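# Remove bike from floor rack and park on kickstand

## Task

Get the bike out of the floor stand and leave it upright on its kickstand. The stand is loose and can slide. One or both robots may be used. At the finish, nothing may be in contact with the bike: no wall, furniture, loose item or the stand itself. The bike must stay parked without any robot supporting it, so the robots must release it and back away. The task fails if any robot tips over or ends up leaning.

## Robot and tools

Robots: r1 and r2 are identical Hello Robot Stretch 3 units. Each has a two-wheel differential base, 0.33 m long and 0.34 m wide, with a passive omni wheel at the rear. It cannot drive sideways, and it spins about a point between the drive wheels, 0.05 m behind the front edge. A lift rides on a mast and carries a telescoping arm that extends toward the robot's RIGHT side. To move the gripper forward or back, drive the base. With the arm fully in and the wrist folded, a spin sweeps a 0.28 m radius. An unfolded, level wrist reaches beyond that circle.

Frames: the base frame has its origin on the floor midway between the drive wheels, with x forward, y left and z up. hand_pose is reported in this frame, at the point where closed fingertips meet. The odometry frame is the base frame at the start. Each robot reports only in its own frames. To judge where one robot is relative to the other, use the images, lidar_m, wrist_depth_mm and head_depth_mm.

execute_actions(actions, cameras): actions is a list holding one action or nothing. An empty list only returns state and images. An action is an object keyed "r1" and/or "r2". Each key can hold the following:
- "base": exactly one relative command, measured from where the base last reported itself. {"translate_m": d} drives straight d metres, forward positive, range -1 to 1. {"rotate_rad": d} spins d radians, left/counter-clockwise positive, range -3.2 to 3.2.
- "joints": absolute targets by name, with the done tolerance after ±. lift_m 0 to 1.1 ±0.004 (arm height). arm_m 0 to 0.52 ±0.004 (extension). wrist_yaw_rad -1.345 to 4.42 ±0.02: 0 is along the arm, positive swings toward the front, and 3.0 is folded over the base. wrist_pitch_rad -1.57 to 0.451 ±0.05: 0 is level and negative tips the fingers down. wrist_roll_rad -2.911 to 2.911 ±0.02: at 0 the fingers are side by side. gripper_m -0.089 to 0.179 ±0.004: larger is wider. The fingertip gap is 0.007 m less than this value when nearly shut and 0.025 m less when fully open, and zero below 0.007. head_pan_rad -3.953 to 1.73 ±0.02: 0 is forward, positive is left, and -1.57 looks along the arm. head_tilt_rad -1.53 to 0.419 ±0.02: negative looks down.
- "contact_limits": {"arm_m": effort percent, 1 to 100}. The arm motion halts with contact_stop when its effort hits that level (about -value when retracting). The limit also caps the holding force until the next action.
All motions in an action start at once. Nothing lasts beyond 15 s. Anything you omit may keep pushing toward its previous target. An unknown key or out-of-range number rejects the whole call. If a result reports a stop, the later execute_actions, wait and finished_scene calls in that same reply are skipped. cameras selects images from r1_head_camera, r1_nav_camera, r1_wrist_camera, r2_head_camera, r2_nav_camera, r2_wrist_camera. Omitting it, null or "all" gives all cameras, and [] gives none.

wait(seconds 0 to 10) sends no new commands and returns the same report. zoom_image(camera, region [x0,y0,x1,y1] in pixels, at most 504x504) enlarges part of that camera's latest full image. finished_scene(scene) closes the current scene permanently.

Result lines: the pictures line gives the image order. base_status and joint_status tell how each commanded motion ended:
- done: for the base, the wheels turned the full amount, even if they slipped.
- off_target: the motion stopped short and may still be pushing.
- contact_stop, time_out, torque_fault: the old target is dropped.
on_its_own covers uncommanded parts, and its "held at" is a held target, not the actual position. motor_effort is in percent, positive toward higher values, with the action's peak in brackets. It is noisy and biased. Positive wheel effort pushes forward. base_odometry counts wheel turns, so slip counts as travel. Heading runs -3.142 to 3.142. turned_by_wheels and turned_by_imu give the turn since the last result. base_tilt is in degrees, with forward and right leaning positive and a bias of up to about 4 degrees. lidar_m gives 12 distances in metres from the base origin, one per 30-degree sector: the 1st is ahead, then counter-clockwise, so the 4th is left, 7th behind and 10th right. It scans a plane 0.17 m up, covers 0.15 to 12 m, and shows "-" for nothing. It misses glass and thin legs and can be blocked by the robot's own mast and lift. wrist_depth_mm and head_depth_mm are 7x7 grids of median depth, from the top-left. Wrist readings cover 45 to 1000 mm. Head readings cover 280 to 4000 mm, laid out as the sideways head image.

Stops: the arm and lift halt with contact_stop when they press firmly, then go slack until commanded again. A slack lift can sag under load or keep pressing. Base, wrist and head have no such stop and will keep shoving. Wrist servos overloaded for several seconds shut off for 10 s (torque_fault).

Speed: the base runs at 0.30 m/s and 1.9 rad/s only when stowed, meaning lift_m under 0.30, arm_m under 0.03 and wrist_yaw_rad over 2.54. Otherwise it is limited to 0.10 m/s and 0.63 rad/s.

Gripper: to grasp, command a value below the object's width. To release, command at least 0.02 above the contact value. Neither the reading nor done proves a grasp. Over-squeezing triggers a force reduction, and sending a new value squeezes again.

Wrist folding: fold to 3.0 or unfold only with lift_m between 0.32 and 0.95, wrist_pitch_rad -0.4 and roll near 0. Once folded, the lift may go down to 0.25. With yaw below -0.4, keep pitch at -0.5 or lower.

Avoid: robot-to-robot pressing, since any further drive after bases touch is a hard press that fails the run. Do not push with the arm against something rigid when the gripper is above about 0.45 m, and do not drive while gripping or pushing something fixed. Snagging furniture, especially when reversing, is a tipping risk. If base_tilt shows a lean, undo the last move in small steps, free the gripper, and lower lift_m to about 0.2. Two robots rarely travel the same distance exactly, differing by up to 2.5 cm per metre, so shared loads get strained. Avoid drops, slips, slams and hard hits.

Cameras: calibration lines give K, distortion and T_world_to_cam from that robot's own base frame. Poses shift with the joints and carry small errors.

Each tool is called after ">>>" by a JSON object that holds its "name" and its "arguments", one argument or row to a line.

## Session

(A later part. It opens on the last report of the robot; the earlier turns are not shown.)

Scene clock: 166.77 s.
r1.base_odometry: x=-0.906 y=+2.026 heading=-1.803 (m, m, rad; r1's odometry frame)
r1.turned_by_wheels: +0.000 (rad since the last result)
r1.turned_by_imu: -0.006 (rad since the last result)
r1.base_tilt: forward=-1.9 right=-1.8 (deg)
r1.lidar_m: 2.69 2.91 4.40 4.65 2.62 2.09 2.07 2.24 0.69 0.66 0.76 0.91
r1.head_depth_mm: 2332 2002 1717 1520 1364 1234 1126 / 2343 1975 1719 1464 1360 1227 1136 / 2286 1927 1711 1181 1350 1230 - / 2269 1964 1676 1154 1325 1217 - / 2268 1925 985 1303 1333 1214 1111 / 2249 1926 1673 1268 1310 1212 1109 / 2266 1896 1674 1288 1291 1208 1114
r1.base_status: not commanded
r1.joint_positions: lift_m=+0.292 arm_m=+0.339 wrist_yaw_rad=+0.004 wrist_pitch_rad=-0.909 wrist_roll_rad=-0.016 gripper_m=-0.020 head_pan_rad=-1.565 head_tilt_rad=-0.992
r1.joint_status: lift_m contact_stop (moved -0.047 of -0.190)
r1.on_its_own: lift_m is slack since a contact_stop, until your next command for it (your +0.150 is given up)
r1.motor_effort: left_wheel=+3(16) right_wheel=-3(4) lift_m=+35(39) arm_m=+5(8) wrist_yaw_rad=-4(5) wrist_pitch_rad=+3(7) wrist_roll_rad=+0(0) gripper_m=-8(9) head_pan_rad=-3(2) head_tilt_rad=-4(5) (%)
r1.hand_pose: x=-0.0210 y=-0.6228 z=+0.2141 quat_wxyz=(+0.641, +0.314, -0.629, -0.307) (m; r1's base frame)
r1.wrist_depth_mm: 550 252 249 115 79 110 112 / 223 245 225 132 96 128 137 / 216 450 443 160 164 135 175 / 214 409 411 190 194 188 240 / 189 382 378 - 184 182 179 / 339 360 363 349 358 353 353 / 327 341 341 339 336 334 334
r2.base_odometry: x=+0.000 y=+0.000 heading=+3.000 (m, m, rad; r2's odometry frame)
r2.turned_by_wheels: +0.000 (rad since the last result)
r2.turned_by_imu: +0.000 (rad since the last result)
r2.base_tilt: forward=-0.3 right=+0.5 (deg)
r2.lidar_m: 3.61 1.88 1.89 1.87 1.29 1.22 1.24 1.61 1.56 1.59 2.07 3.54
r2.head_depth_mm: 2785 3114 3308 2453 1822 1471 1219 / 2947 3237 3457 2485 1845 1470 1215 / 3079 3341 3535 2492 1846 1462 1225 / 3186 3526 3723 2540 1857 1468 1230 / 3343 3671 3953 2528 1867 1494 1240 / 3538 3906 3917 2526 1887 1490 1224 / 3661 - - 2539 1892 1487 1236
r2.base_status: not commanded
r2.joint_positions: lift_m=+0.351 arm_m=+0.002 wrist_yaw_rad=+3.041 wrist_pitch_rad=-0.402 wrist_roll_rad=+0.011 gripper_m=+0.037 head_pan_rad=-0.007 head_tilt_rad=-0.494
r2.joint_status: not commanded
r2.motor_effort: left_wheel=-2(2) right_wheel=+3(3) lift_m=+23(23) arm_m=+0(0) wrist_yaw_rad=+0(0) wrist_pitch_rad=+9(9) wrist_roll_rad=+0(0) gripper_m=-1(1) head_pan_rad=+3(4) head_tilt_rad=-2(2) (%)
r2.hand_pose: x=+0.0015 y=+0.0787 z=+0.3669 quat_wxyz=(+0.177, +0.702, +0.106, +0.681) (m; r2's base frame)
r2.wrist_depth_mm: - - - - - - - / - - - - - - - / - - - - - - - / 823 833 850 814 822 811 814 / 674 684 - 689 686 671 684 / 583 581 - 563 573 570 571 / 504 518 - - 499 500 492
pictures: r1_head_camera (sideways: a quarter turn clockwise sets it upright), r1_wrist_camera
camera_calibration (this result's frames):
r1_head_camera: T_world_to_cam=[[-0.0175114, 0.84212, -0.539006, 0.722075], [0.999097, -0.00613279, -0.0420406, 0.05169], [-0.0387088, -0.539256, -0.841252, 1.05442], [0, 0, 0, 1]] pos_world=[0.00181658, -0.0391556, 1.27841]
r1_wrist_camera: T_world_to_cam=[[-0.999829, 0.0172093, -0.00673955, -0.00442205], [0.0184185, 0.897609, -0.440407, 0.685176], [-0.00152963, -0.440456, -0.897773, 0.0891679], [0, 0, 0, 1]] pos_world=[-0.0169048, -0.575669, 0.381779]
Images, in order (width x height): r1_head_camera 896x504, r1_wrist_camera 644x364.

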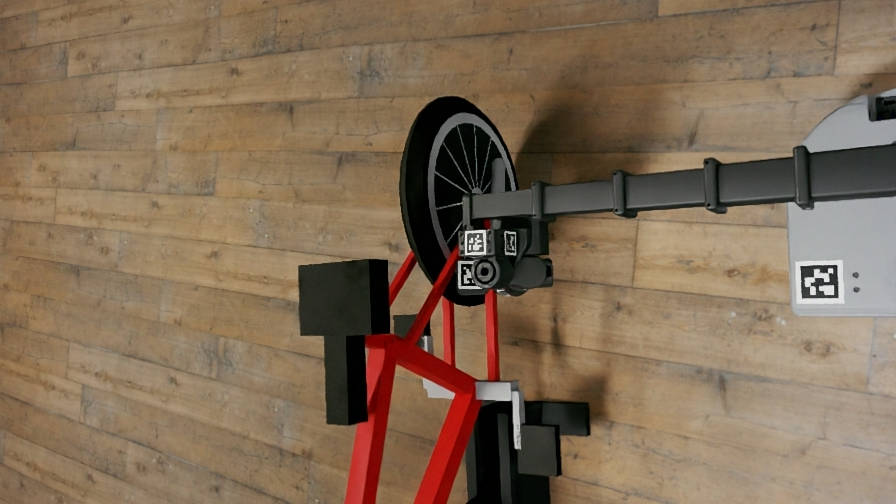

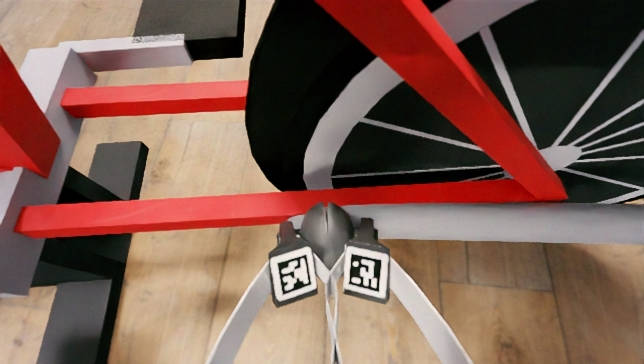

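>>> {"name": "execute_actions", "arguments": {
  "actions": [
    {"r1":{"joints":{"lift_m":0.34,"arm_m":0.325}}}
  ],
  "cameras": []
}}

>>> {"name": "execute_actions", "arguments": {
  "actions": [
    {"r1":{"base":{"translate_m":-0.18}}}
  ],
  "cameras": []
}}

>>> {"name": "execute_actions", "arguments": {
  "actions": [
    {"r1":{"joints":{"lift_m":0.31}}}
  ],
  "cameras": []
}}

>>> {"name": "execute_actions", "arguments": {
  "actions": [
    {"r1":{"joints":{"wrist_pitch_rad":-1.4}}}
  ],
  "cameras": ["r1_head_camera","r1_wrist_camera"]
}}

Scene clock: 184.13 s.
r1.base_odometry: x=-0.906 y=+2.026 heading=-1.803 (m, m, rad; r1's odometry frame)
r1.turned_by_wheels: +0.000 (rad since the last result)
r1.turned_by_imu: +0.001 (rad since the last result)
r1.base_tilt: forward=-1.9 right=-1.9 (deg)
r1.lidar_m: 2.70 2.92 4.42 4.65 2.63 2.09 2.06 2.24 0.69 0.66 0.76 0.91
r1.head_depth_mm: 2379 1987 1714 1520 1366 1236 1128 / 2338 1962 1725 1454 1367 1227 1135 / 2309 1956 1700 1185 1358 1232 - / 2300 1946 1659 1162 1318 1221 - / 2289 1921 993 1293 1345 1210 1102 / 2263 1919 1665 1257 1312 1206 1111 / 2243 1906 1660 1292 1289 1209 1097
r1.base_status: not commanded
r1.joint_positions: lift_m=+0.340 arm_m=+0.325 wrist_yaw_rad=+0.003 wrist_pitch_rad=-0.909 wrist_roll_rad=-0.016 gripper_m=-0.020 head_pan_rad=-1.565 head_tilt_rad=-0.992
r1.joint_status: all done
r1.motor_effort: left_wheel=+0(2) right_wheel=+0(4) lift_m=+43(47) arm_m=-2(2) wrist_yaw_rad=-4(4) wrist_pitch_rad=+4(3) wrist_roll_rad=+0(0) gripper_m=-7(7) head_pan_rad=-2(1) head_tilt_rad=-5(4) (%)
r1.hand_pose: x=-0.0212 y=-0.6088 z=+0.2615 quat_wxyz=(+0.641, +0.314, -0.629, -0.307) (m; r1's base frame)
r1.wrist_depth_mm: 622 615 89 137 132 128 130 / 179 295 295 113 145 154 159 / 192 271 276 187 158 195 203 / 229 453 469 236 240 238 284 / 221 242 423 - 232 230 412 / 231 400 404 388 403 398 393 / 380 375 379 382 377 377 367
r2.base_odometry: x=+0.000 y=+0.000 heading=+3.000 (m, m, rad; r2's odometry frame)
r2.turned_by_wheels: +0.000 (rad since the last result)
r2.turned_by_imu: +0.001 (rad since the last result)
r2.base_tilt: forward=-0.3 right=+0.5 (deg)
r2.lidar_m: 3.62 1.89 1.89 1.86 1.29 1.22 1.24 1.61 1.56 1.59 2.07 3.54
r2.head_depth_mm: 2856 3058 3350 2472 1824 1464 1226 / 2958 3242 3439 2482 1839 1473 1219 / 3058 3297 3540 2496 1854 1465 1223 / 3212 3492 3711 2523 1861 1474 1233 / 3331 3692 3897 2520 1870 1483 1232 / 3524 3957 3898 2537 1872 1495 1236 / 3746 - - 2582 1877 1508 1246
r2.base_status: not commanded
r2.joint_positions: lift_m=+0.351 arm_m=+0.002 wrist_yaw_rad=+3.041 wrist_pitch_rad=-0.402 wrist_roll_rad=+0.011 gripper_m=+0.037 head_pan_rad=-0.007 head_tilt_rad=-0.494
r2.joint_status: not commanded
r2.motor_effort: left_wheel=-1(2) right_wheel=+3(4) lift_m=+23(23) arm_m=-1(0) wrist_yaw_rad=+0(0) wrist_pitch_rad=+9(9) wrist_roll_rad=+0(0) gripper_m=-1(0) head_pan_rad=+3(4) head_tilt_rad=-2(2) (%)
r2.hand_pose: x=+0.0015 y=+0.0787 z=+0.3669 quat_wxyz=(+0.177, +0.702, +0.106, +0.681) (m; r2's base frame)
r2.wrist_depth_mm: - - - - - - - / - - - - - - - / - - - - - - - / 824 831 824 805 812 801 803 / 681 690 - 672 680 675 662 / 577 576 - 580 574 570 575 / 507 520 - - 507 504 497
pictures: none
No camera images: the call's "cameras" was empty. Leave "cameras" out to get every camera's image.

Scene clock: 187.17 s.
r1.base_odometry: x=-0.865 y=+2.202 heading=-1.803 (m, m, rad; r1's odometry frame)
r1.turned_by_wheels: +0.000 (rad since the last result)
r1.turned_by_imu: +0.002 (rad since the last result)
r1.base_tilt: forward=-1.9 right=-1.9 (deg)
r1.lidar_m: 2.87 3.12 4.72 4.68 2.40 1.91 1.89 2.05 2.52 0.67 0.69 0.92
r1.head_depth_mm: 2263 1983 1724 1527 1365 1233 1126 / 2332 1968 1706 1513 1354 1234 1136 / 2309 1953 1700 1506 1353 1228 - / 2300 1945 1701 1160 1323 1218 - / 2259 1934 1691 1162 1347 1221 1114 / 2267 1922 1610 1251 1343 1211 1100 / 2244 1914 1003 1247 1326 1214 1102
r1.base_status: done
r1.joint_positions: lift_m=+0.340 arm_m=+0.325 wrist_yaw_rad=+0.003 wrist_pitch_rad=-0.909 wrist_roll_rad=-0.016 gripper_m=-0.020 head_pan_rad=-1.565 head_tilt_rad=-0.992
r1.joint_status: not commanded
r1.motor_effort: left_wheel=+0(6) right_wheel=+0(6) lift_m=+43(43) arm_m=-3(3) wrist_yaw_rad=-3(2) wrist_pitch_rad=+4(3) wrist_roll_rad=+1(0) gripper_m=-7(7) head_pan_rad=-3(2) head_tilt_rad=-5(5) (%)
r1.hand_pose: x=-0.0212 y=-0.6088 z=+0.2615 quat_wxyz=(+0.641, +0.314, -0.629, -0.307) (m; r1's base frame)
r1.wrist_depth_mm: 122 124 126 129 131 147 584 / 144 147 149 154 158 170 532 / 162 179 187 194 199 223 489 / 249 195 221 256 271 450 457 / 243 236 231 - 426 431 423 / 420 412 409 391 400 396 399 / 385 381 379 379 375 377 372
r2.base_odometry: x=+0.000 y=+0.000 heading=+3.000 (m, m, rad; r2's odometry frame)
r2.turned_by_wheels: +0.000 (rad since the last result)
r2.turned_by_imu: +0.001 (rad since the last result)
r2.base_tilt: forward=-0.3 right=+0.5 (deg)
r2.lidar_m: 3.62 1.88 1.89 1.87 1.29 1.22 1.24 1.61 1.56 1.59 2.07 3.54
r2.head_depth_mm: 2868 3091 3315 2474 1844 1463 1223 / 2947 3188 3401 2477 1825 1471 1226 / 3075 3327 3527 2511 1867 1465 1230 / 3225 3510 3706 2505 1862 1470 1234 / 3334 3702 3837 2536 1845 1478 1229 / 3486 3853 3989 2548 1883 1490 1244 / 3699 - - 2526 1899 1490 1231
r2.base_status: not commanded
r2.joint_positions: lift_m=+0.351 arm_m=+0.002 wrist_yaw_rad=+3.041 wrist_pitch_rad=-0.402 wrist_roll_rad=+0.011 gripper_m=+0.037 head_pan_rad=-0.007 head_tilt_rad=-0.494
r2.joint_status: not commanded
r2.motor_effort: left_wheel=-2(2) right_wheel=+3(3) lift_m=+23(23) arm_m=-1(1) wrist_yaw_rad=+0(0) wrist_pitch_rad=+9(9) wrist_roll_rad=+0(1) gripper_m=-1(1) head_pan_rad=+4(4) head_tilt_rad=-2(2) (%)
r2.hand_pose: x=+0.0015 y=+0.0787 z=+0.3669 quat_wxyz=(+0.177, +0.702, +0.106, +0.681) (m; r2's base frame)
r2.wrist_depth_mm: - - - - - - - / - - - - - - - / - - - - - - - / 834 820 860 828 810 829 800 / 686 698 - 664 675 667 671 / 581 583 - 573 570 573 573 / 507 513 - - 501 497 494
pictures: none
No camera images: the call's "cameras" was empty. Leave "cameras" out to get every camera's image.

Scene clock: 188.23 s.
r1.base_odometry: x=-0.865 y=+2.202 heading=-1.803 (m, m, rad; r1's odometry frame)
r1.turned_by_wheels: +0.000 (rad since the last result)
r1.turned_by_imu: +0.000 (rad since the last result)
r1.base_tilt: forward=-1.9 right=-1.8 (deg)
r1.lidar_m: 2.87 3.12 4.71 4.68 2.40 1.91 1.89 2.04 2.53 0.67 0.69 0.92
r1.head_depth_mm: 2302 1997 1726 1521 1373 1238 1126 / 2349 1963 1700 1522 1357 1234 1135 / 2297 1984 1703 1509 1360 1237 - / 2293 1949 1698 1171 1326 1230 - / 2293 1939 1682 1177 1341 1212 1113 / 2247 1921 1615 1252 1331 1207 1107 / 2257 1893 1003 1255 1325 1211 1101
r1.base_status: not commanded
r1.joint_positions: lift_m=+0.310 arm_m=+0.325 wrist_yaw_rad=+0.003 wrist_pitch_rad=-0.909 wrist_roll_rad=-0.016 gripper_m=-0.020 head_pan_rad=-1.565 head_tilt_rad=-0.992
r1.joint_status: all done
r1.motor_effort: left_wheel=+0(0) right_wheel=+0(0) lift_m=+27(39) arm_m=-3(2) wrist_yaw_rad=-2(3) wrist_pitch_rad=+3(3) wrist_roll_rad=+0(0) gripper_m=-7(8) head_pan_rad=-2(2) head_tilt_rad=-5(4) (%)
r1.hand_pose: x=-0.0212 y=-0.6088 z=+0.2321 quat_wxyz=(+0.641, +0.314, -0.629, -0.307) (m; r1's base frame)
r1.wrist_depth_mm: 120 123 125 128 131 135 532 / 143 146 149 154 158 162 497 / 144 167 186 193 199 217 454 / 214 214 211 256 269 426 421 / 399 208 206 - 398 401 388 / 382 377 379 366 373 369 370 / 357 357 354 355 347 351 345
r2.base_odometry: x=+0.000 y=+0.000 heading=+3.000 (m, m, rad; r2's odometry frame)
r2.turned_by_wheels: +0.000 (rad since the last result)
r2.turned_by_imu: +0.000 (rad since the last result)
r2.base_tilt: forward=-0.3 right=+0.5 (deg)
r2.lidar_m: 3.62 1.89 1.89 1.87 1.29 1.22 1.24 1.61 1.56 1.58 2.07 3.55
r2.head_depth_mm: 2864 3051 3325 2467 1819 1458 1219 / 2938 3225 3406 2506 1834 1455 1220 / 3082 3315 3549 2499 1857 1477 1235 / 3190 3553 3711 2472 1863 1479 1232 / 3352 3653 3923 2498 1880 1474 1235 / 3543 3881 3922 2535 1889 1495 1230 / 3632 - - 2576 1892 1505 1238
r2.base_status: not commanded
r2.joint_positions: lift_m=+0.351 arm_m=+0.002 wrist_yaw_rad=+3.041 wrist_pitch_rad=-0.402 wrist_roll_rad=+0.011 gripper_m=+0.037 head_pan_rad=-0.007 head_tilt_rad=-0.494
r2.joint_status: not commanded
r2.motor_effort: left_wheel=-2(2) right_wheel=+4(3) lift_m=+22(23) arm_m=-1(1) wrist_yaw_rad=+0(0) wrist_pitch_rad=+9(9) wrist_roll_rad=+0(1) gripper_m=+0(1) head_pan_rad=+4(4) head_tilt_rad=-2(2) (%)
r2.hand_pose: x=+0.0015 y=+0.0787 z=+0.3669 quat_wxyz=(+0.177, +0.702, +0.106, +0.681) (m; r2's base frame)
r2.wrist_depth_mm: - - - - - - - / - - - - - - - / - - - - - - - / 830 817 831 819 808 812 807 / 690 680 - 678 692 674 674 / 588 575 - 572 572 581 569 / 507 516 - - 497 497 496
pictures: none
No camera images: the call's "cameras" was empty. Leave "cameras" out to get every camera's image.

Scene clock: 189.33 s.
r1.base_odometry: x=-0.865 y=+2.202 heading=-1.803 (m, m, rad; r1's odometry frame)
r1.turned_by_wheels: +0.000 (rad since the last result)
r1.turned_by_imu: +0.000 (rad since the last result)
r1.base_tilt: forward=-2.0 right=-1.8 (deg)
r1.lidar_m: 2.87 3.09 4.74 4.68 2.40 1.91 1.88 2.04 2.52 0.67 0.69 0.92
r1.head_depth_mm: 2271 1971 1738 1518 1370 1235 1128 / 2317 1977 1702 1514 1360 1225 1139 / 2325 1932 1731 1519 1362 1243 - / 2293 1971 1697 1172 1314 1220 - / 2253 1928 1684 1193 1332 1225 1110 / 2269 1912 1621 1251 1338 1214 1100 / 2235 1930 1004 1244 1328 1207 1103
r1.base_status: not commanded
r1.joint_positions: lift_m=+0.310 arm_m=+0.325 wrist_yaw_rad=+0.003 wrist_pitch_rad=-1.395 wrist_roll_rad=-0.016 gripper_m=-0.020 head_pan_rad=-1.565 head_tilt_rad=-0.992
r1.joint_status: all done
r1.motor_effort: left_wheel=+1(0) right_wheel=+0(1) lift_m=+27(27) arm_m=-3(2) wrist_yaw_rad=-3(2) wrist_pitch_rad=-2(2) wrist_roll_rad=+0(0) gripper_m=-7(7) head_pan_rad=-2(2) head_tilt_rad=-5(5) (%)
r1.hand_pose: x=-0.0216 y=-0.4915 z=+0.1925 quat_wxyz=(+0.547, +0.459, -0.537, -0.450) (m; r1's base frame)
r1.wrist_depth_mm: 352 347 309 349 350 348 347 / 350 349 350 351 349 351 349 / 353 353 357 356 353 352 355 / 354 356 360 357 360 357 356 / 360 362 360 - 363 356 357 / 362 365 364 364 365 363 361 / 366 364 362 361 366 365 363
r2.base_odometry: x=+0.000 y=+0.000 heading=+3.000 (m, m, rad; r2's odometry frame)
r2.turned_by_wheels: +0.000 (rad since the last result)
r2.turned_by_imu: +0.000 (rad since the last result)
r2.base_tilt: forward=-0.4 right=+0.4 (deg)
r2.lidar_m: 3.63 1.89 1.89 1.86 1.29 1.22 1.24 1.62 1.55 1.59 2.07 3.54
r2.head_depth_mm: 2847 3073 3337 2455 1838 1461 1216 / 2911 3239 3521 2465 1853 1464 1224 / 3074 3375 3541 2486 1846 1476 1223 / 3244 3491 3701 2477 1872 1477 1225 / 3363 3728 3868 2523 1882 1482 1229 / 3567 3873 3962 2570 1859 1497 1238 / 3660 - - 2567 1902 1503 1238
r2.base_status: not commanded
r2.joint_positions: lift_m=+0.351 arm_m=+0.002 wrist_yaw_rad=+3.041 wrist_pitch_rad=-0.402 wrist_roll_rad=+0.011 gripper_m=+0.037 head_pan_rad=-0.007 head_tilt_rad=-0.494
r2.joint_status: not commanded
r2.motor_effort: left_wheel=-2(2) right_wheel=+3(3) lift_m=+23(22) arm_m=-1(0) wrist_yaw_rad=+0(1) wrist_pitch_rad=+9(9) wrist_roll_rad=+0(0) gripper_m=-1(1) head_pan_rad=+4(4) head_tilt_rad=-1(2) (%)
r2.hand_pose: x=+0.0015 y=+0.0787 z=+0.3669 quat_wxyz=(+0.177, +0.702, +0.106, +0.681) (m; r2's base frame)
r2.wrist_depth_mm: - - - - - - - / - - - - - - - / - - - - - - - / 823 831 864 836 815 820 804 / 676 680 - 680 681 673 668 / 578 586 - 573 564 572 576 / 503 517 - - 494 499 496
pictures: r1_head_camera (sideways: a quarter turn clockwise sets it upright), r1_wrist_camera
camera_calibration (this result's frames):
r1_head_camera: T_world_to_cam=[[-0.0175114, 0.84212, -0.539006, 0.722075], [0.999097, -0.00613279, -0.0420406, 0.05169], [-0.0387088, -0.539256, -0.841252, 1.05442], [0, 0, 0, 1]] pos_world=[0.00181658, -0.0391556, 1.27841]
r1_wrist_camera: T_world_to_cam=[[-0.999804, 0.0193383, 0.0041684, -0.00843855], [0.0194531, 0.999374, 0.029539, 0.51736], [-0.00359456, 0.0296143, -0.999555, 0.378187], [0, 0, 0, 1]] pos_world=[-0.0171417, -0.528073, 0.362772]
Images, in order (width x height): r1_head_camera 896x504, r1_wrist_camera 644x364.

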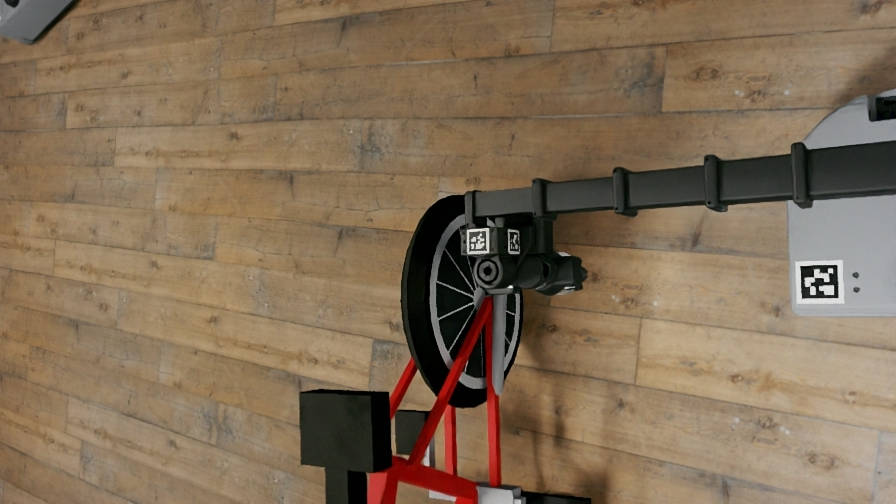

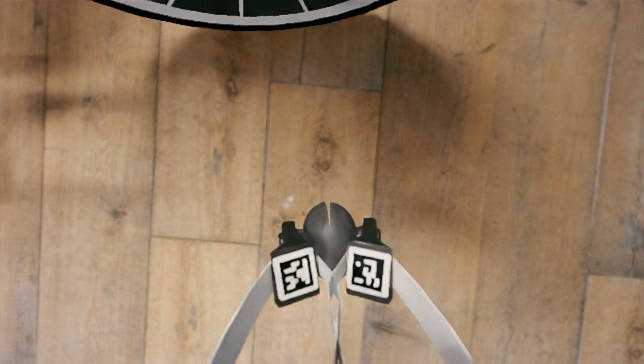

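>>> {"name": "execute_actions", "arguments": {
  "actions": [
    {"r1":{"joints":{"lift_m":0.42}}}
  ],
  "cameras": []
}}

>>> {"name": "execute_actions", "arguments": {
  "actions": [
    {"r1":{"joints":{"arm_m":0.47}}}
  ],
  "cameras": ["r1_head_camera","r1_wrist_camera"]
}}

Scene clock: 199.90 s.
r1.base_odometry: x=-0.865 y=+2.202 heading=-1.803 (m, m, rad; r1's odometry frame)
r1.turned_by_wheels: +0.000 (rad since the last result)
r1.turned_by_imu: +0.001 (rad since the last result)
r1.base_tilt: forward=-2.0 right=-1.9 (deg)
r1.lidar_m: 2.86 3.10 4.70 4.67 2.39 1.91 1.89 2.04 2.53 0.67 0.69 0.92
r1.head_depth_mm: 2284 1988 1714 1522 1366 1234 1129 / 2341 1961 1693 1526 1360 1219 1136 / 2304 1967 1703 1551 1364 1213 - / 2285 1950 1691 - 1335 1224 - / 2266 1928 1689 1183 1335 1210 1105 / 2276 1927 1609 1248 1335 1206 1106 / 2224 1884 1005 1255 1324 1212 1101
r1.base_status: not commanded
r1.joint_positions: lift_m=+0.420 arm_m=+0.325 wrist_yaw_rad=+0.003 wrist_pitch_rad=-1.396 wrist_roll_rad=-0.016 gripper_m=-0.020 head_pan_rad=-1.565 head_tilt_rad=-0.992
r1.joint_status: all done
r1.motor_effort: left_wheel=+0(0) right_wheel=+0(0) lift_m=+43(45) arm_m=-2(2) wrist_yaw_rad=-4(2) wrist_pitch_rad=-2(2) wrist_roll_rad=+0(0) gripper_m=-8(8) head_pan_rad=-1(2) head_tilt_rad=-4(4) (%)
r1.hand_pose: x=-0.0216 y=-0.4912 z=+0.3019 quat_wxyz=(+0.547, +0.459, -0.536, -0.450) (m; r1's base frame)
r1.wrist_depth_mm: 265 260 261 290 447 455 447 / 459 459 455 455 461 457 457 / 465 465 461 458 462 467 465 / 461 473 464 469 466 460 460 / 473 468 467 - 465 467 470 / 468 475 478 473 469 480 470 / 473 474 479 470 475 475 475
r2.base_odometry: x=+0.000 y=+0.000 heading=+3.000 (m, m, rad; r2's odometry frame)
r2.turned_by_wheels: +0.000 (rad since the last result)
r2.turned_by_imu: +0.001 (rad since the last result)
r2.base_tilt: forward=-0.3 right=+0.4 (deg)
r2.lidar_m: 3.60 1.88 1.89 1.87 1.29 1.22 1.24 1.62 1.55 1.58 2.06 3.52
r2.head_depth_mm: 2797 3111 3281 2440 1837 1468 1209 / 2931 3270 3455 2486 1835 1465 1224 / 3085 3362 3512 2507 1860 1469 1225 / 3181 3521 3694 2536 1856 1482 1229 / 3357 3703 3814 2517 1854 1485 1234 / 3529 3898 3920 2555 1888 1490 1241 / 3725 - - 2565 1887 1497 1244
r2.base_status: not commanded
r2.joint_positions: lift_m=+0.351 arm_m=+0.002 wrist_yaw_rad=+3.041 wrist_pitch_rad=-0.402 wrist_roll_rad=+0.011 gripper_m=+0.037 head_pan_rad=-0.007 head_tilt_rad=-0.494
r2.joint_status: not commanded
r2.motor_effort: left_wheel=-2(2) right_wheel=+3(4) lift_m=+23(23) arm_m=-1(1) wrist_yaw_rad=+0(1) wrist_pitch_rad=+9(9) wrist_roll_rad=+0(0) gripper_m=-1(1) head_pan_rad=+4(4) head_tilt_rad=-3(2) (%)
r2.hand_pose: x=+0.0015 y=+0.0787 z=+0.3669 quat_wxyz=(+0.177, +0.702, +0.106, +0.681) (m; r2's base frame)
r2.wrist_depth_mm: - - - - - - - / - - - - - - - / - - - - - - - / 833 834 838 828 817 807 812 / 691 691 - 676 685 687 671 / 576 587 - 572 565 572 572 / 507 512 - - 505 499 500
pictures: none
No camera images: the call's "cameras" was empty. Leave "cameras" out to get every camera's image.

Scene clock: 202.23 s.
r1.base_odometry: x=-0.865 y=+2.202 heading=-1.803 (m, m, rad; r1's odometry frame)
r1.turned_by_wheels: +0.000 (rad since the last result)
r1.turned_by_imu: +0.000 (rad since the last result)
r1.base_tilt: forward=-1.9 right=-1.7 (deg)
r1.lidar_m: 2.87 3.11 4.68 4.65 2.40 1.92 1.88 2.04 2.53 0.67 0.69 0.92
r1.head_depth_mm: 2294 1986 1727 1514 1362 1225 1122 / 2331 1993 1719 1521 1349 1233 1143 / 2334 1956 1719 1509 1348 1212 - / 2324 1945 1769 1220 1350 1216 - / 2292 1936 1694 1196 1333 1213 1114 / 2247 1923 1625 1238 1335 1205 1110 / 2264 1879 1006 1248 1328 1198 1103
r1.base_status: not commanded
r1.joint_positions: lift_m=+0.420 arm_m=+0.470 wrist_yaw_rad=+0.002 wrist_pitch_rad=-1.396 wrist_roll_rad=-0.016 gripper_m=-0.020 head_pan_rad=-1.565 head_tilt_rad=-0.992
r1.joint_status: all done
r1.motor_effort: left_wheel=+0(0) right_wheel=+0(1) lift_m=+43(43) arm_m=+2(0) wrist_yaw_rad=-2(3) wrist_pitch_rad=-2(2) wrist_roll_rad=+0(0) gripper_m=-7(8) head_pan_rad=-1(1) head_tilt_rad=-4(4) (%)
r1.hand_pose: x=-0.0216 y=-0.6354 z=+0.3019 quat_wxyz=(+0.547, +0.459, -0.536, -0.451) (m; r1's base frame)
r1.wrist_depth_mm: 455 453 102 106 453 452 457 / 88 86 87 91 99 125 454 / 99 97 98 104 116 156 466 / 265 195 243 464 463 462 455 / 449 472 465 - 469 473 466 / 468 471 478 479 472 470 472 / 477 481 479 472 478 480 474
r2.base_odometry: x=+0.000 y=+0.000 heading=+3.000 (m, m, rad; r2's odometry frame)
r2.turned_by_wheels: +0.000 (rad since the last result)
r2.turned_by_imu: +0.000 (rad since the last result)
r2.base_tilt: forward=-0.3 right=+0.4 (deg)
r2.lidar_m: 3.61 1.89 1.89 1.87 1.29 1.22 1.24 1.61 1.55 1.59 2.06 3.53
r2.head_depth_mm: 2847 3038 3332 2453 1836 1467 1224 / 2949 3218 3422 2465 1840 1462 1215 / 3053 3369 3487 2477 1849 1479 1226 / 3208 3545 3718 2516 1866 1487 1228 / 3370 3701 3889 2553 1871 1482 1234 / 3521 3896 3949 2550 1876 1496 1235 / 3643 - - 2573 1898 1501 1247
r2.base_status: not commanded
r2.joint_positions: lift_m=+0.351 arm_m=+0.002 wrist_yaw_rad=+3.041 wrist_pitch_rad=-0.402 wrist_roll_rad=+0.011 gripper_m=+0.037 head_pan_rad=-0.007 head_tilt_rad=-0.494
r2.joint_status: not commanded
r2.motor_effort: left_wheel=-2(2) right_wheel=+3(4) lift_m=+23(23) arm_m=-1(0) wrist_yaw_rad=+0(0) wrist_pitch_rad=+9(9) wrist_roll_rad=+1(0) gripper_m=-1(1) head_pan_rad=+4(4) head_tilt_rad=-2(2) (%)
r2.hand_pose: x=+0.0015 y=+0.0787 z=+0.3669 quat_wxyz=(+0.177, +0.702, +0.106, +0.681) (m; r2's base frame)
r2.wrist_depth_mm: - - - - - - - / - - - - - - - / - - - - - - - / 832 822 841 830 803 821 815 / 683 674 - 682 682 671 673 / 577 574 - 571 578 573 571 / 501 516 - - 503 502 500
pictures: r1_head_camera (sideways: a quarter turn clockwise sets it upright), r1_wrist_camera
camera_calibration (this result's frames):
r1_head_camera: T_world_to_cam=[[-0.0175115, 0.84212, -0.539006, 0.722075], [0.999097, -0.00613267, -0.0420406, 0.05169], [-0.0387088, -0.539256, -0.841252, 1.05442], [0, 0, 0, 1]] pos_world=[0.00181659, -0.0391556, 1.27841]
r1_wrist_camera: T_world_to_cam=[[-0.999779, 0.0206013, 0.00420204, -0.00534495], [0.020722, 0.999304, 0.031031, 0.657543], [-0.00355983, 0.0311113, -0.99951, 0.492711], [0, 0, 0, 1]] pos_world=[-0.0172154, -0.672303, 0.472088]
Images, in order (width x height): r1_head_camera 896x504, r1_wrist_camera 644x364.

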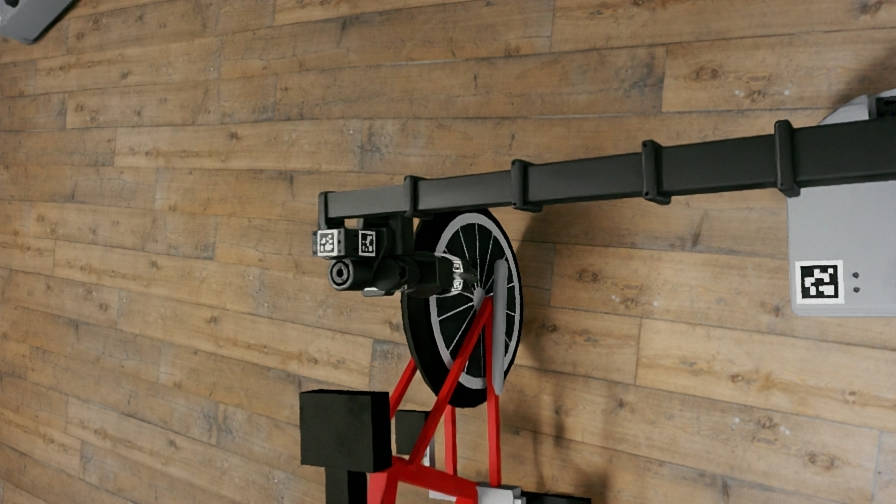

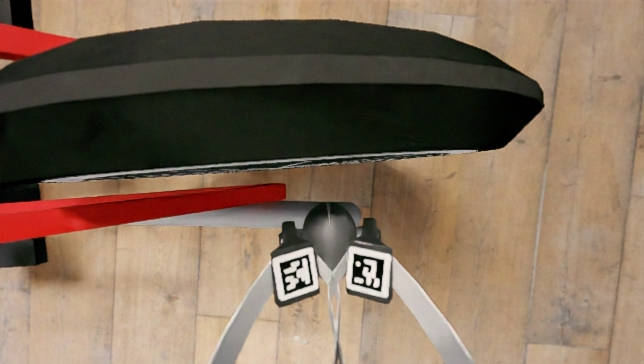

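>>> {"name": "execute_actions", "arguments": {
  "actions": [
    {"r1":{"joints":{"arm_m":0.415,"wrist_pitch_rad":-1.15}}}
  ],
  "cameras": []
}}

>>> {"name": "execute_actions", "arguments": {
  "actions": [
    {"r1":{"joints":{"lift_m":0.2}}}
  ],
  "cameras": ["r1_head_camera","r1_wrist_camera"]
}}

Scene clock: 213.47 s.
r1.base_odometry: x=-0.865 y=+2.202 heading=-1.803 (m, m, rad; r1's odometry frame)
r1.turned_by_wheels: +0.000 (rad since the last result)
r1.turned_by_imu: +0.001 (rad since the last result)
r1.base_tilt: forward=-2.0 right=-1.8 (deg)
r1.lidar_m: 2.87 3.11 4.65 4.69 2.40 1.91 1.89 2.04 2.52 0.67 0.69 0.92
r1.head_depth_mm: 2285 1980 1712 1516 1362 1233 1126 / 2321 1990 1713 1518 1351 1235 1139 / 2315 1954 1715 1515 1344 1216 - / 2286 1961 1723 1257 1348 1215 - / 2293 1932 1681 1203 1349 1215 1108 / 2263 1913 1617 1253 1333 1213 1113 / 2261 1936 1006 1244 1324 1206 1103
r1.base_status: not commanded
r1.joint_positions: lift_m=+0.420 arm_m=+0.415 wrist_yaw_rad=+0.002 wrist_pitch_rad=-1.161 wrist_roll_rad=-0.016 gripper_m=-0.020 head_pan_rad=-1.565 head_tilt_rad=-0.992
r1.joint_status: all done
r1.motor_effort: left_wheel=+0(0) right_wheel=+0(0) lift_m=+43(43) arm_m=-2(7) wrist_yaw_rad=-1(2) wrist_pitch_rad=+4(34) wrist_roll_rad=+0(0) gripper_m=-7(7) head_pan_rad=-2(3) head_tilt_rad=-4(4) (%)
r1.hand_pose: x=-0.0215 y=-0.6401 z=+0.3138 quat_wxyz=(+0.596, +0.392, -0.586, -0.385) (m; r1's base frame)
r1.wrist_depth_mm: 550 540 543 540 535 537 536 / 186 116 114 118 133 512 507 / 131 124 123 128 141 190 495 / 179 168 183 201 227 481 474 / 274 274 275 - 481 474 466 / 465 467 459 456 458 450 457 / 447 450 447 447 444 441 439
r2.base_odometry: x=+0.000 y=+0.000 heading=+3.000 (m, m, rad; r2's odometry frame)
r2.turned_by_wheels: +0.000 (rad since the last result)
r2.turned_by_imu: +0.001 (rad since the last result)
r2.base_tilt: forward=-0.4 right=+0.5 (deg)
r2.lidar_m: 3.62 1.89 1.89 1.87 1.29 1.22 1.24 1.61 1.56 1.59 2.07 3.54
r2.head_depth_mm: 2864 3088 3287 2457 1820 1456 1208 / 2943 3205 3403 2465 1851 1471 1212 / 3092 3368 3548 2488 1839 1487 1223 / 3168 3503 3672 2489 1862 1477 1225 / 3405 3712 3893 2544 1898 1486 1227 / 3499 3992 3936 2602 1884 1492 1242 / 3729 - - 2561 1901 1486 1233
r2.base_status: not commanded
r2.joint_positions: lift_m=+0.351 arm_m=+0.002 wrist_yaw_rad=+3.041 wrist_pitch_rad=-0.402 wrist_roll_rad=+0.011 gripper_m=+0.037 head_pan_rad=-0.007 head_tilt_rad=-0.494
r2.joint_status: not commanded
r2.motor_effort: left_wheel=-2(2) right_wheel=+3(3) lift_m=+23(23) arm_m=-1(1) wrist_yaw_rad=+0(0) wrist_pitch_rad=+9(9) wrist_roll_rad=+0(0) gripper_m=+0(1) head_pan_rad=+4(4) head_tilt_rad=-2(3) (%)
r2.hand_pose: x=+0.0015 y=+0.0787 z=+0.3669 quat_wxyz=(+0.177, +0.702, +0.106, +0.681) (m; r2's base frame)
r2.wrist_depth_mm: - - - - - - - / - - - - - - - / - - - - - - - / 831 824 847 816 819 826 799 / 686 686 - 677 672 675 666 / 573 579 - 573 575 573 568 / 510 512 - - 500 500 500
pictures: none
No camera images: the call's "cameras" was empty. Leave "cameras" out to get every camera's image.

Scene clock: 216.63 s.
r1.base_odometry: x=-0.865 y=+2.202 heading=-1.803 (m, m, rad; r1's odometry frame)
r1.turned_by_wheels: +0.000 (rad since the last result)
r1.turned_by_imu: -0.002 (rad since the last result)
r1.base_tilt: forward=-2.0 right=-1.9 (deg)
r1.lidar_m: 2.87 3.11 4.70 4.67 2.40 1.91 1.89 2.04 2.52 0.66 0.68 0.91
r1.head_depth_mm: 2288 1989 1724 1529 1367 1246 1124 / 2333 1953 1713 1503 1357 1225 1134 / 2327 1948 1698 1522 1354 1214 - / 2327 1940 1694 1560 1334 1220 - / 2284 1937 1690 1188 1339 1212 1115 / 2263 1931 1647 1217 1345 1208 1100 / 2271 1921 1650 1200 1322 1200 1100
r1.base_status: not commanded
r1.joint_positions: lift_m=+0.267 arm_m=+0.415 wrist_yaw_rad=+0.000 wrist_pitch_rad=-1.108 wrist_roll_rad=-0.016 gripper_m=-0.020 head_pan_rad=-1.565 head_tilt_rad=-0.992
r1.joint_status: lift_m contact_stop (moved -0.153 of -0.220)
r1.on_its_own: lift_m is slack since a contact_stop, until your next command for it (your +0.200 is given up)
r1.motor_effort: left_wheel=+0(14) right_wheel=+0(16) lift_m=+35(39) arm_m=-1(2) wrist_yaw_rad=+0(2) wrist_pitch_rad=-17(20) wrist_roll_rad=+0(0) gripper_m=-7(8) head_pan_rad=-2(2) head_tilt_rad=-4(4) (%)
r1.hand_pose: x=-0.0216 y=-0.6529 z=+0.1659 quat_wxyz=(+0.606, +0.375, -0.596, -0.369) (m; r1's base frame)
r1.wrist_depth_mm: - - - - - - - / - 49 50 51 51 54 56 / - 63 66 70 74 78 84 / 103 99 107 118 131 146 332 / 136 114 167 - 324 328 327 / 131 133 135 133 317 317 314 / 305 305 132 131 301 301 302
r2.base_odometry: x=+0.000 y=+0.000 heading=+3.000 (m, m, rad; r2's odometry frame)
r2.turned_by_wheels: +0.000 (rad since the last result)
r2.turned_by_imu: +0.001 (rad since the last result)
r2.base_tilt: forward=-0.4 right=+0.5 (deg)
r2.lidar_m: 3.62 1.89 1.89 1.87 1.29 1.22 1.24 1.61 1.55 1.59 2.06 3.55
r2.head_depth_mm: 2836 3050 3251 2457 1839 1484 1218 / 2940 3283 3501 2494 1841 1459 1216 / 3079 3383 3575 2494 1841 1472 1228 / 3187 3534 3675 2489 1869 1478 1224 / 3323 3724 3906 2513 1873 1482 1238 / 3465 3823 3981 2568 1907 1502 1240 / 3744 - - 2539 1900 1492 1237
r2.base_status: not commanded
r2.joint_positions: lift_m=+0.351 arm_m=+0.002 wrist_yaw_rad=+3.041 wrist_pitch_rad=-0.402 wrist_roll_rad=+0.011 gripper_m=+0.037 head_pan_rad=-0.007 head_tilt_rad=-0.494
r2.joint_status: not commanded
r2.motor_effort: left_wheel=-2(2) right_wheel=+3(3) lift_m=+23(23) arm_m=-1(1) wrist_yaw_rad=+1(0) wrist_pitch_rad=+9(9) wrist_roll_rad=+0(0) gripper_m=-2(1) head_pan_rad=+3(4) head_tilt_rad=-2(2) (%)
r2.hand_pose: x=+0.0015 y=+0.0787 z=+0.3669 quat_wxyz=(+0.177, +0.702, +0.106, +0.681) (m; r2's base frame)
r2.wrist_depth_mm: - - - - - - - / - - - - - - - / - - - - - - - / 822 831 828 818 825 800 811 / 677 685 - 684 688 664 663 / 579 574 - 577 580 574 569 / 502 519 - - 496 501 499
pictures: r1_head_camera (sideways: a quarter turn clockwise sets it upright), r1_wrist_camera
camera_calibration (this result's frames):
r1_head_camera: T_world_to_cam=[[-0.0174019, 0.842282, -0.538756, 0.721749], [0.999096, -0.00625142, -0.0420443, 0.0516947], [-0.0387811, -0.539001, -0.841412, 1.05463], [0, 0, 0, 1]] pos_world=[0.0018114, -0.0391481, 1.2784]
r1_wrist_camera: T_world_to_cam=[[-0.999733, 0.022974, -0.00255104, -0.00176868], [0.0228676, 0.966871, -0.25424, 0.705421], [-0.0033744, -0.254231, -0.967138, 0.165623], [0, 0, 0, 1]] pos_world=[-0.0173406, -0.639904, 0.339522]
Images, in order (width x height): r1_head_camera 896x504, r1_wrist_camera 644x364.

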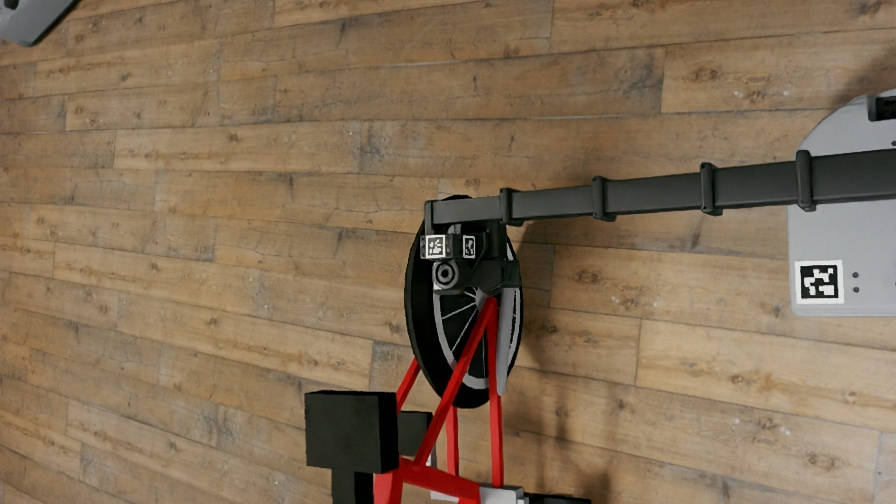

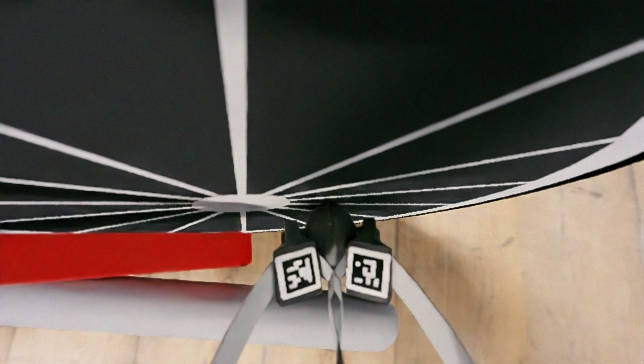

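>>> {"name": "execute_actions", "arguments": {
  "actions": [
    {"r1":{"joints":{"lift_m":0.36}}}
  ],
  "cameras": []
}}

>>> {"name": "execute_actions", "arguments": {
  "actions": [
    {"r1":{"joints":{"arm_m":0.2,"wrist_pitch_rad":-0.9,"head_tilt_rad":-0.85}}}
  ],
  "cameras": ["r1_head_camera","r1_wrist_camera"]
}}

Scene clock: 229.57 s.
r1.base_odometry: x=-0.865 y=+2.202 heading=-1.803 (m, m, rad; r1's odometry frame)
r1.turned_by_wheels: +0.000 (rad since the last result)
r1.turned_by_imu: +0.001 (rad since the last result)
r1.base_tilt: forward=-1.9 right=-1.9 (deg)
r1.lidar_m: 2.87 3.10 4.66 4.68 2.40 1.91 1.89 2.04 2.52 0.66 0.68 0.91
r1.head_depth_mm: 2309 1991 1717 1517 1367 1237 1127 / 2315 1970 1699 1511 1363 1231 1138 / 2307 1930 1698 1508 1336 1230 - / 2309 1968 1690 1300 1344 1219 - / 2282 1925 1686 1191 1345 1217 1114 / 2224 1935 1642 1233 1336 1207 1103 / 2243 1921 1666 1196 1332 1200 1095
r1.base_status: not commanded
r1.joint_positions: lift_m=+0.360 arm_m=+0.415 wrist_yaw_rad=-0.002 wrist_pitch_rad=-1.150 wrist_roll_rad=-0.016 gripper_m=-0.020 head_pan_rad=-1.565 head_tilt_rad=-0.992
r1.joint_status: all done
r1.motor_effort: left_wheel=+0(3) right_wheel=+0(4) lift_m=+43(63) arm_m=-2(2) wrist_yaw_rad=+3(2) wrist_pitch_rad=-1(16) wrist_roll_rad=+0(0) gripper_m=-6(9) head_pan_rad=-1(1) head_tilt_rad=-4(5) (%)
r1.hand_pose: x=-0.0218 y=-0.6428 z=+0.2547 quat_wxyz=(+0.598, +0.387, -0.589, -0.383) (m; r1's base frame)
r1.wrist_depth_mm: - 59 61 64 68 76 465 / - 64 67 70 75 85 123 / - 77 82 87 94 105 436 / 127 129 142 159 183 257 422 / 147 214 218 - 413 413 414 / 408 405 398 396 400 400 397 / 396 394 397 392 391 388 389
r2.base_odometry: x=+0.000 y=+0.000 heading=+3.000 (m, m, rad; r2's odometry frame)
r2.turned_by_wheels: +0.000 (rad since the last result)
r2.turned_by_imu: +0.001 (rad since the last result)
r2.base_tilt: forward=-0.3 right=+0.5 (deg)
r2.lidar_m: 3.61 1.89 1.88 1.87 1.29 1.22 1.24 1.61 1.56 1.59 2.06 3.53
r2.head_depth_mm: 2823 3091 3286 2455 1829 1448 1215 / 2950 3220 3432 2506 1849 1464 1216 / 3058 3325 3627 2485 1844 1472 1235 / 3193 3479 3746 2517 1849 1478 1231 / 3356 3682 3874 2535 1880 1492 1238 / 3461 3883 3992 2547 1874 1500 1233 / 3717 - - 2561 1896 1500 1237
r2.base_status: not commanded
r2.joint_positions: lift_m=+0.351 arm_m=+0.002 wrist_yaw_rad=+3.041 wrist_pitch_rad=-0.402 wrist_roll_rad=+0.011 gripper_m=+0.037 head_pan_rad=-0.007 head_tilt_rad=-0.494
r2.joint_status: not commanded
r2.motor_effort: left_wheel=-2(2) right_wheel=+4(4) lift_m=+23(23) arm_m=-1(1) wrist_yaw_rad=+0(0) wrist_pitch_rad=+9(9) wrist_roll_rad=+0(0) gripper_m=-1(1) head_pan_rad=+4(3) head_tilt_rad=-2(2) (%)
r2.hand_pose: x=+0.0015 y=+0.0787 z=+0.3669 quat_wxyz=(+0.177, +0.702, +0.106, +0.681) (m; r2's base frame)
r2.wrist_depth_mm: - - - - - - - / - - - - - - - / - - - - - - - / 833 834 836 819 822 800 803 / 690 680 - 679 682 677 664 / 576 575 - 574 579 572 566 / 506 524 - - 507 497 490
pictures: none
No camera images: the call's "cameras" was empty. Leave "cameras" out to get every camera's image.

Scene clock: 232.40 s.
r1.base_odometry: x=-0.865 y=+2.202 heading=-1.803 (m, m, rad; r1's odometry frame)
r1.turned_by_wheels: +0.000 (rad since the last result)
r1.turned_by_imu: +0.000 (rad since the last result)
r1.base_tilt: forward=-2.0 right=-1.9 (deg)
r1.lidar_m: 2.87 3.11 4.69 4.67 2.40 1.91 1.89 2.04 2.52 0.67 0.69 0.91
r1.head_depth_mm: 3094 2372 2008 1697 1466 1287 1148 / 3154 2465 1987 1681 1444 1283 1145 / 3161 2402 1988 1694 1431 1285 1151 / 3070 2370 1963 1663 1212 - 1142 / 3106 2405 1962 1659 1196 1267 1136 / 3074 2424 1950 1302 1246 1267 1128 / 3045 2377 1944 995 1245 1266 1129
r1.base_status: not commanded
r1.joint_positions: lift_m=+0.360 arm_m=+0.200 wrist_yaw_rad=-0.002 wrist_pitch_rad=-0.916 wrist_roll_rad=-0.016 gripper_m=-0.020 head_pan_rad=-1.565 head_tilt_rad=-0.853
r1.joint_status: all done
r1.motor_effort: left_wheel=+0(0) right_wheel=-1(1) lift_m=+43(43) arm_m=-2(0) wrist_yaw_rad=+3(2) wrist_pitch_rad=+6(42) wrist_roll_rad=+0(0) gripper_m=-7(8) head_pan_rad=-2(2) head_tilt_rad=+1(12) (%)
r1.hand_pose: x=-0.0218 y=-0.4822 z=+0.2805 quat_wxyz=(+0.639, +0.315, -0.629, -0.311) (m; r1's base frame)
r1.wrist_depth_mm: 345 248 264 273 281 627 610 / 581 306 306 317 342 565 552 / 494 510 398 417 503 515 517 / 490 495 492 490 482 479 474 / 461 453 459 - 450 442 446 / 429 431 426 414 417 415 419 / 404 399 404 399 392 393 387
r2.base_odometry: x=+0.000 y=+0.000 heading=+3.000 (m, m, rad; r2's odometry frame)
r2.turned_by_wheels: +0.000 (rad since the last result)
r2.turned_by_imu: +0.000 (rad since the last result)
r2.base_tilt: forward=-0.3 right=+0.5 (deg)
r2.lidar_m: 3.62 1.89 1.89 1.86 1.29 1.22 1.24 1.61 1.56 1.59 2.07 3.53
r2.head_depth_mm: 2844 3080 3320 2481 1840 1470 1211 / 2915 3282 3395 2489 1849 1471 1217 / 3077 3331 3558 2509 1864 1474 1226 / 3202 3449 3709 2512 1873 1480 1234 / 3326 3646 3931 2560 1876 1496 1235 / 3467 3888 3898 2546 1883 1493 1234 / 3731 - - 2553 1900 1498 1243
r2.base_status: not commanded
r2.joint_positions: lift_m=+0.351 arm_m=+0.002 wrist_yaw_rad=+3.041 wrist_pitch_rad=-0.402 wrist_roll_rad=+0.011 gripper_m=+0.037 head_pan_rad=-0.007 head_tilt_rad=-0.494
r2.joint_status: not commanded
r2.motor_effort: left_wheel=-2(2) right_wheel=+3(3) lift_m=+23(22) arm_m=-1(1) wrist_yaw_rad=+1(0) wrist_pitch_rad=+9(9) wrist_roll_rad=+0(0) gripper_m=-1(2) head_pan_rad=+4(3) head_tilt_rad=-2(2) (%)
r2.hand_pose: x=+0.0015 y=+0.0787 z=+0.3669 quat_wxyz=(+0.177, +0.702, +0.106, +0.681) (m; r2's base frame)
r2.wrist_depth_mm: - - - - - - - / - - - - - - - / - - - - - - - / 821 823 843 836 818 816 810 / 691 680 - 672 690 667 678 / 580 588 - 573 567 569 566 / 496 517 - - 499 496 492
pictures: r1_head_camera (sideways: a quarter turn clockwise sets it upright), r1_wrist_camera
camera_calibration (this result's frames):
r1_head_camera: T_world_to_cam=[[-0.0168923, 0.759469, -0.650324, 0.867102], [0.999131, -0.0119621, -0.0399224, 0.0489395], [-0.0380991, -0.650433, -0.758607, 0.946966], [0, 0, 0, 1]] pos_world=[0.00182889, -0.0420144, 1.28423]
r1_wrist_camera: T_world_to_cam=[[-0.999698, 0.0236171, -0.00686318, -0.00409432], [0.0242553, 0.900604, -0.433962, 0.588017], [-0.00406792, -0.433998, -0.900905, 0.214619], [0, 0, 0, 1]] pos_world=[-0.0174826, -0.43633, 0.4485]
Images, in order (width x height): r1_head_camera 896x504, r1_wrist_camera 644x364.

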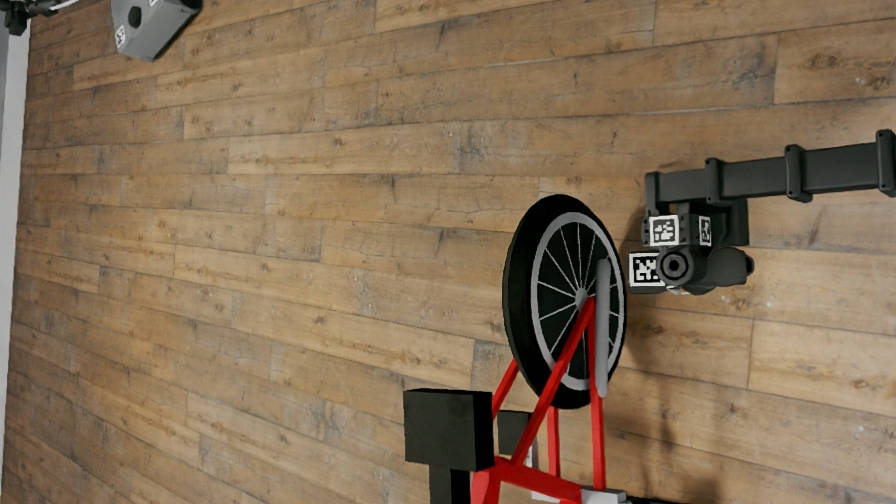

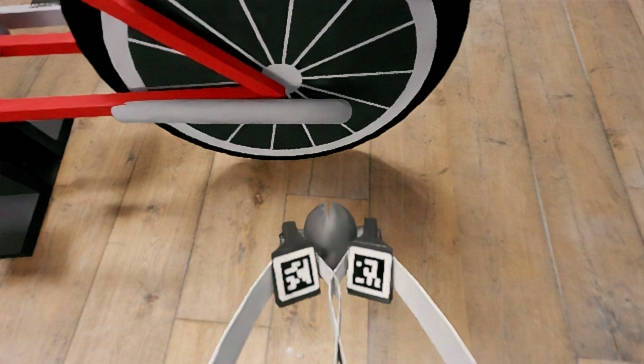

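>>> {"name": "execute_actions", "arguments": {
  "actions": [
    {"r1":{"joints":{"arm_m":0.12,"wrist_pitch_rad":-0.3,"wrist_roll_rad":1.57,"gripper_m":0.09,"lift_m":0.27}}}
  ],
  "cameras": ["r1_head_camera","r1_wrist_camera"]
}}

Scene clock: 241.83 s.
r1.base_odometry: x=-0.865 y=+2.202 heading=-1.803 (m, m, rad; r1's odometry frame)
r1.turned_by_wheels: +0.000 (rad since the last result)
r1.turned_by_imu: +0.001 (rad since the last result)
r1.base_tilt: forward=-1.9 right=-1.9 (deg)
r1.lidar_m: 2.87 3.11 4.68 4.67 2.40 1.91 1.89 2.04 2.53 0.67 0.69 0.91
r1.head_depth_mm: 3091 2404 2001 1692 1463 1287 1147 / 3170 2451 2000 1678 1470 1287 1147 / 3172 2424 1972 1677 1433 1292 1136 / 3022 2432 1974 1673 1219 1300 1108 / 3111 2377 1951 1659 1196 1265 1137 / 3050 2386 1957 1297 1247 1262 1137 / 3022 2343 1943 996 1242 1264 1127
r1.base_status: not commanded
r1.joint_positions: lift_m=+0.270 arm_m=+0.120 wrist_yaw_rad=-0.002 wrist_pitch_rad=-0.325 wrist_roll_rad=+1.567 gripper_m=+0.090 head_pan_rad=-1.565 head_tilt_rad=-0.853
r1.joint_status: all done
r1.motor_effort: left_wheel=+1(1) right_wheel=-1(1) lift_m=+27(39) arm_m=-2(0) wrist_yaw_rad=+1(2) wrist_pitch_rad=+10(9) wrist_roll_rad=+2(3) gripper_m=+1(80) head_pan_rad=-2(3) head_tilt_rad=+1(1) (%)
r1.hand_pose: x=-0.0218 y=-0.5004 z=+0.3042 quat_wxyz=(+0.002, -0.001, -0.987, -0.162) (m; r1's base frame)
r1.wrist_depth_mm: - - - 896 527 380 296 / - - - 333 365 391 299 / - - 317 340 378 395 307 / - - 322 348 388 400 310 / - - 334 350 338 415 316 / - - 347 361 396 395 322 / - - - 389 581 465 329
r2.base_odometry: x=+0.000 y=+0.000 heading=+3.000 (m, m, rad; r2's odometry frame)
r2.turned_by_wheels: +0.000 (rad since the last result)
r2.turned_by_imu: +0.001 (rad since the last result)
r2.base_tilt: forward=-0.4 right=+0.4 (deg)
r2.lidar_m: 3.62 1.89 1.89 1.87 1.29 1.22 1.24 1.61 1.55 1.59 2.07 3.53
r2.head_depth_mm: 2817 3086 3255 2443 1850 1467 1221 / 2932 3222 3481 2474 1843 1475 1215 / 3076 3325 3559 2495 1842 1471 1223 / 3214 3518 3700 2524 1853 1487 1231 / 3355 3724 3926 2539 1866 1479 1231 / 3508 3989 3970 2531 1891 1494 1234 / 3760 - - 2568 1893 1497 1251
r2.base_status: not commanded
r2.joint_positions: lift_m=+0.351 arm_m=+0.002 wrist_yaw_rad=+3.041 wrist_pitch_rad=-0.402 wrist_roll_rad=+0.011 gripper_m=+0.037 head_pan_rad=-0.007 head_tilt_rad=-0.494
r2.joint_status: not commanded
r2.motor_effort: left_wheel=-2(2) right_wheel=+3(3) lift_m=+23(23) arm_m=+0(0) wrist_yaw_rad=+0(0) wrist_pitch_rad=+9(9) wrist_roll_rad=+0(0) gripper_m=-1(1) head_pan_rad=+4(4) head_tilt_rad=-3(2) (%)
r2.hand_pose: x=+0.0015 y=+0.0787 z=+0.3669 quat_wxyz=(+0.177, +0.702, +0.106, +0.681) (m; r2's base frame)
r2.wrist_depth_mm: - - - - - - - / - - - - - - - / - - - - - - - / 835 828 848 829 805 805 811 / 697 685 - 681 689 660 663 / 575 576 - 577 575 567 574 / 501 518 - - 498 501 495
pictures: r1_head_camera (sideways: a quarter turn clockwise sets it upright), r1_wrist_camera
camera_calibration (this result's frames):
r1_head_camera: T_world_to_cam=[[-0.0168923, 0.759455, -0.65034, 0.867123], [0.999131, -0.0119628, -0.039922, 0.048939], [-0.0380989, -0.650449, -0.758593, 0.946947], [0, 0, 0, 1]] pos_world=[0.0018289, -0.0420147, 1.28423]
r1_wrist_camera: T_world_to_cam=[[0.033292, 0.326255, -0.944696, 0.455776], [0.978847, 0.180271, 0.0967527, 0.113591], [0.201867, -0.927933, -0.313352, -0.19332], [0, 0, 0, 1]] pos_world=[-0.0873372, -0.348564, 0.359003]
Images, in order (width x height): r1_head_camera 896x504, r1_wrist_camera 644x364.

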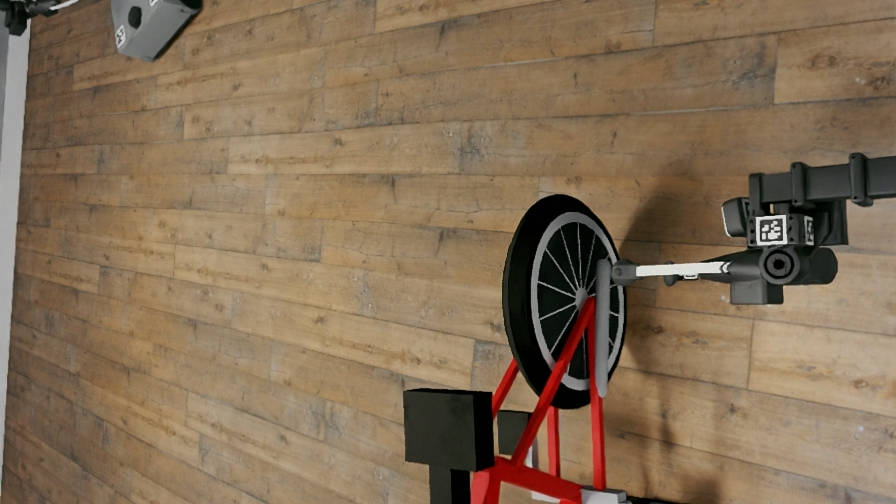

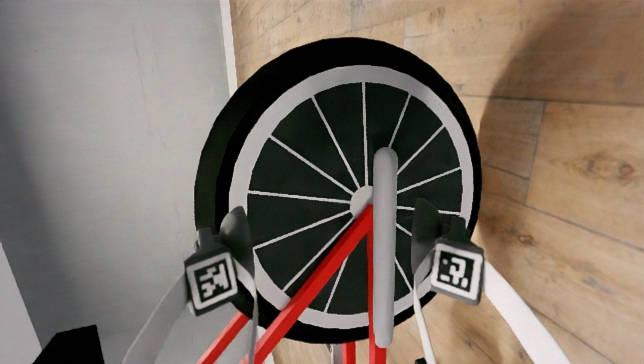

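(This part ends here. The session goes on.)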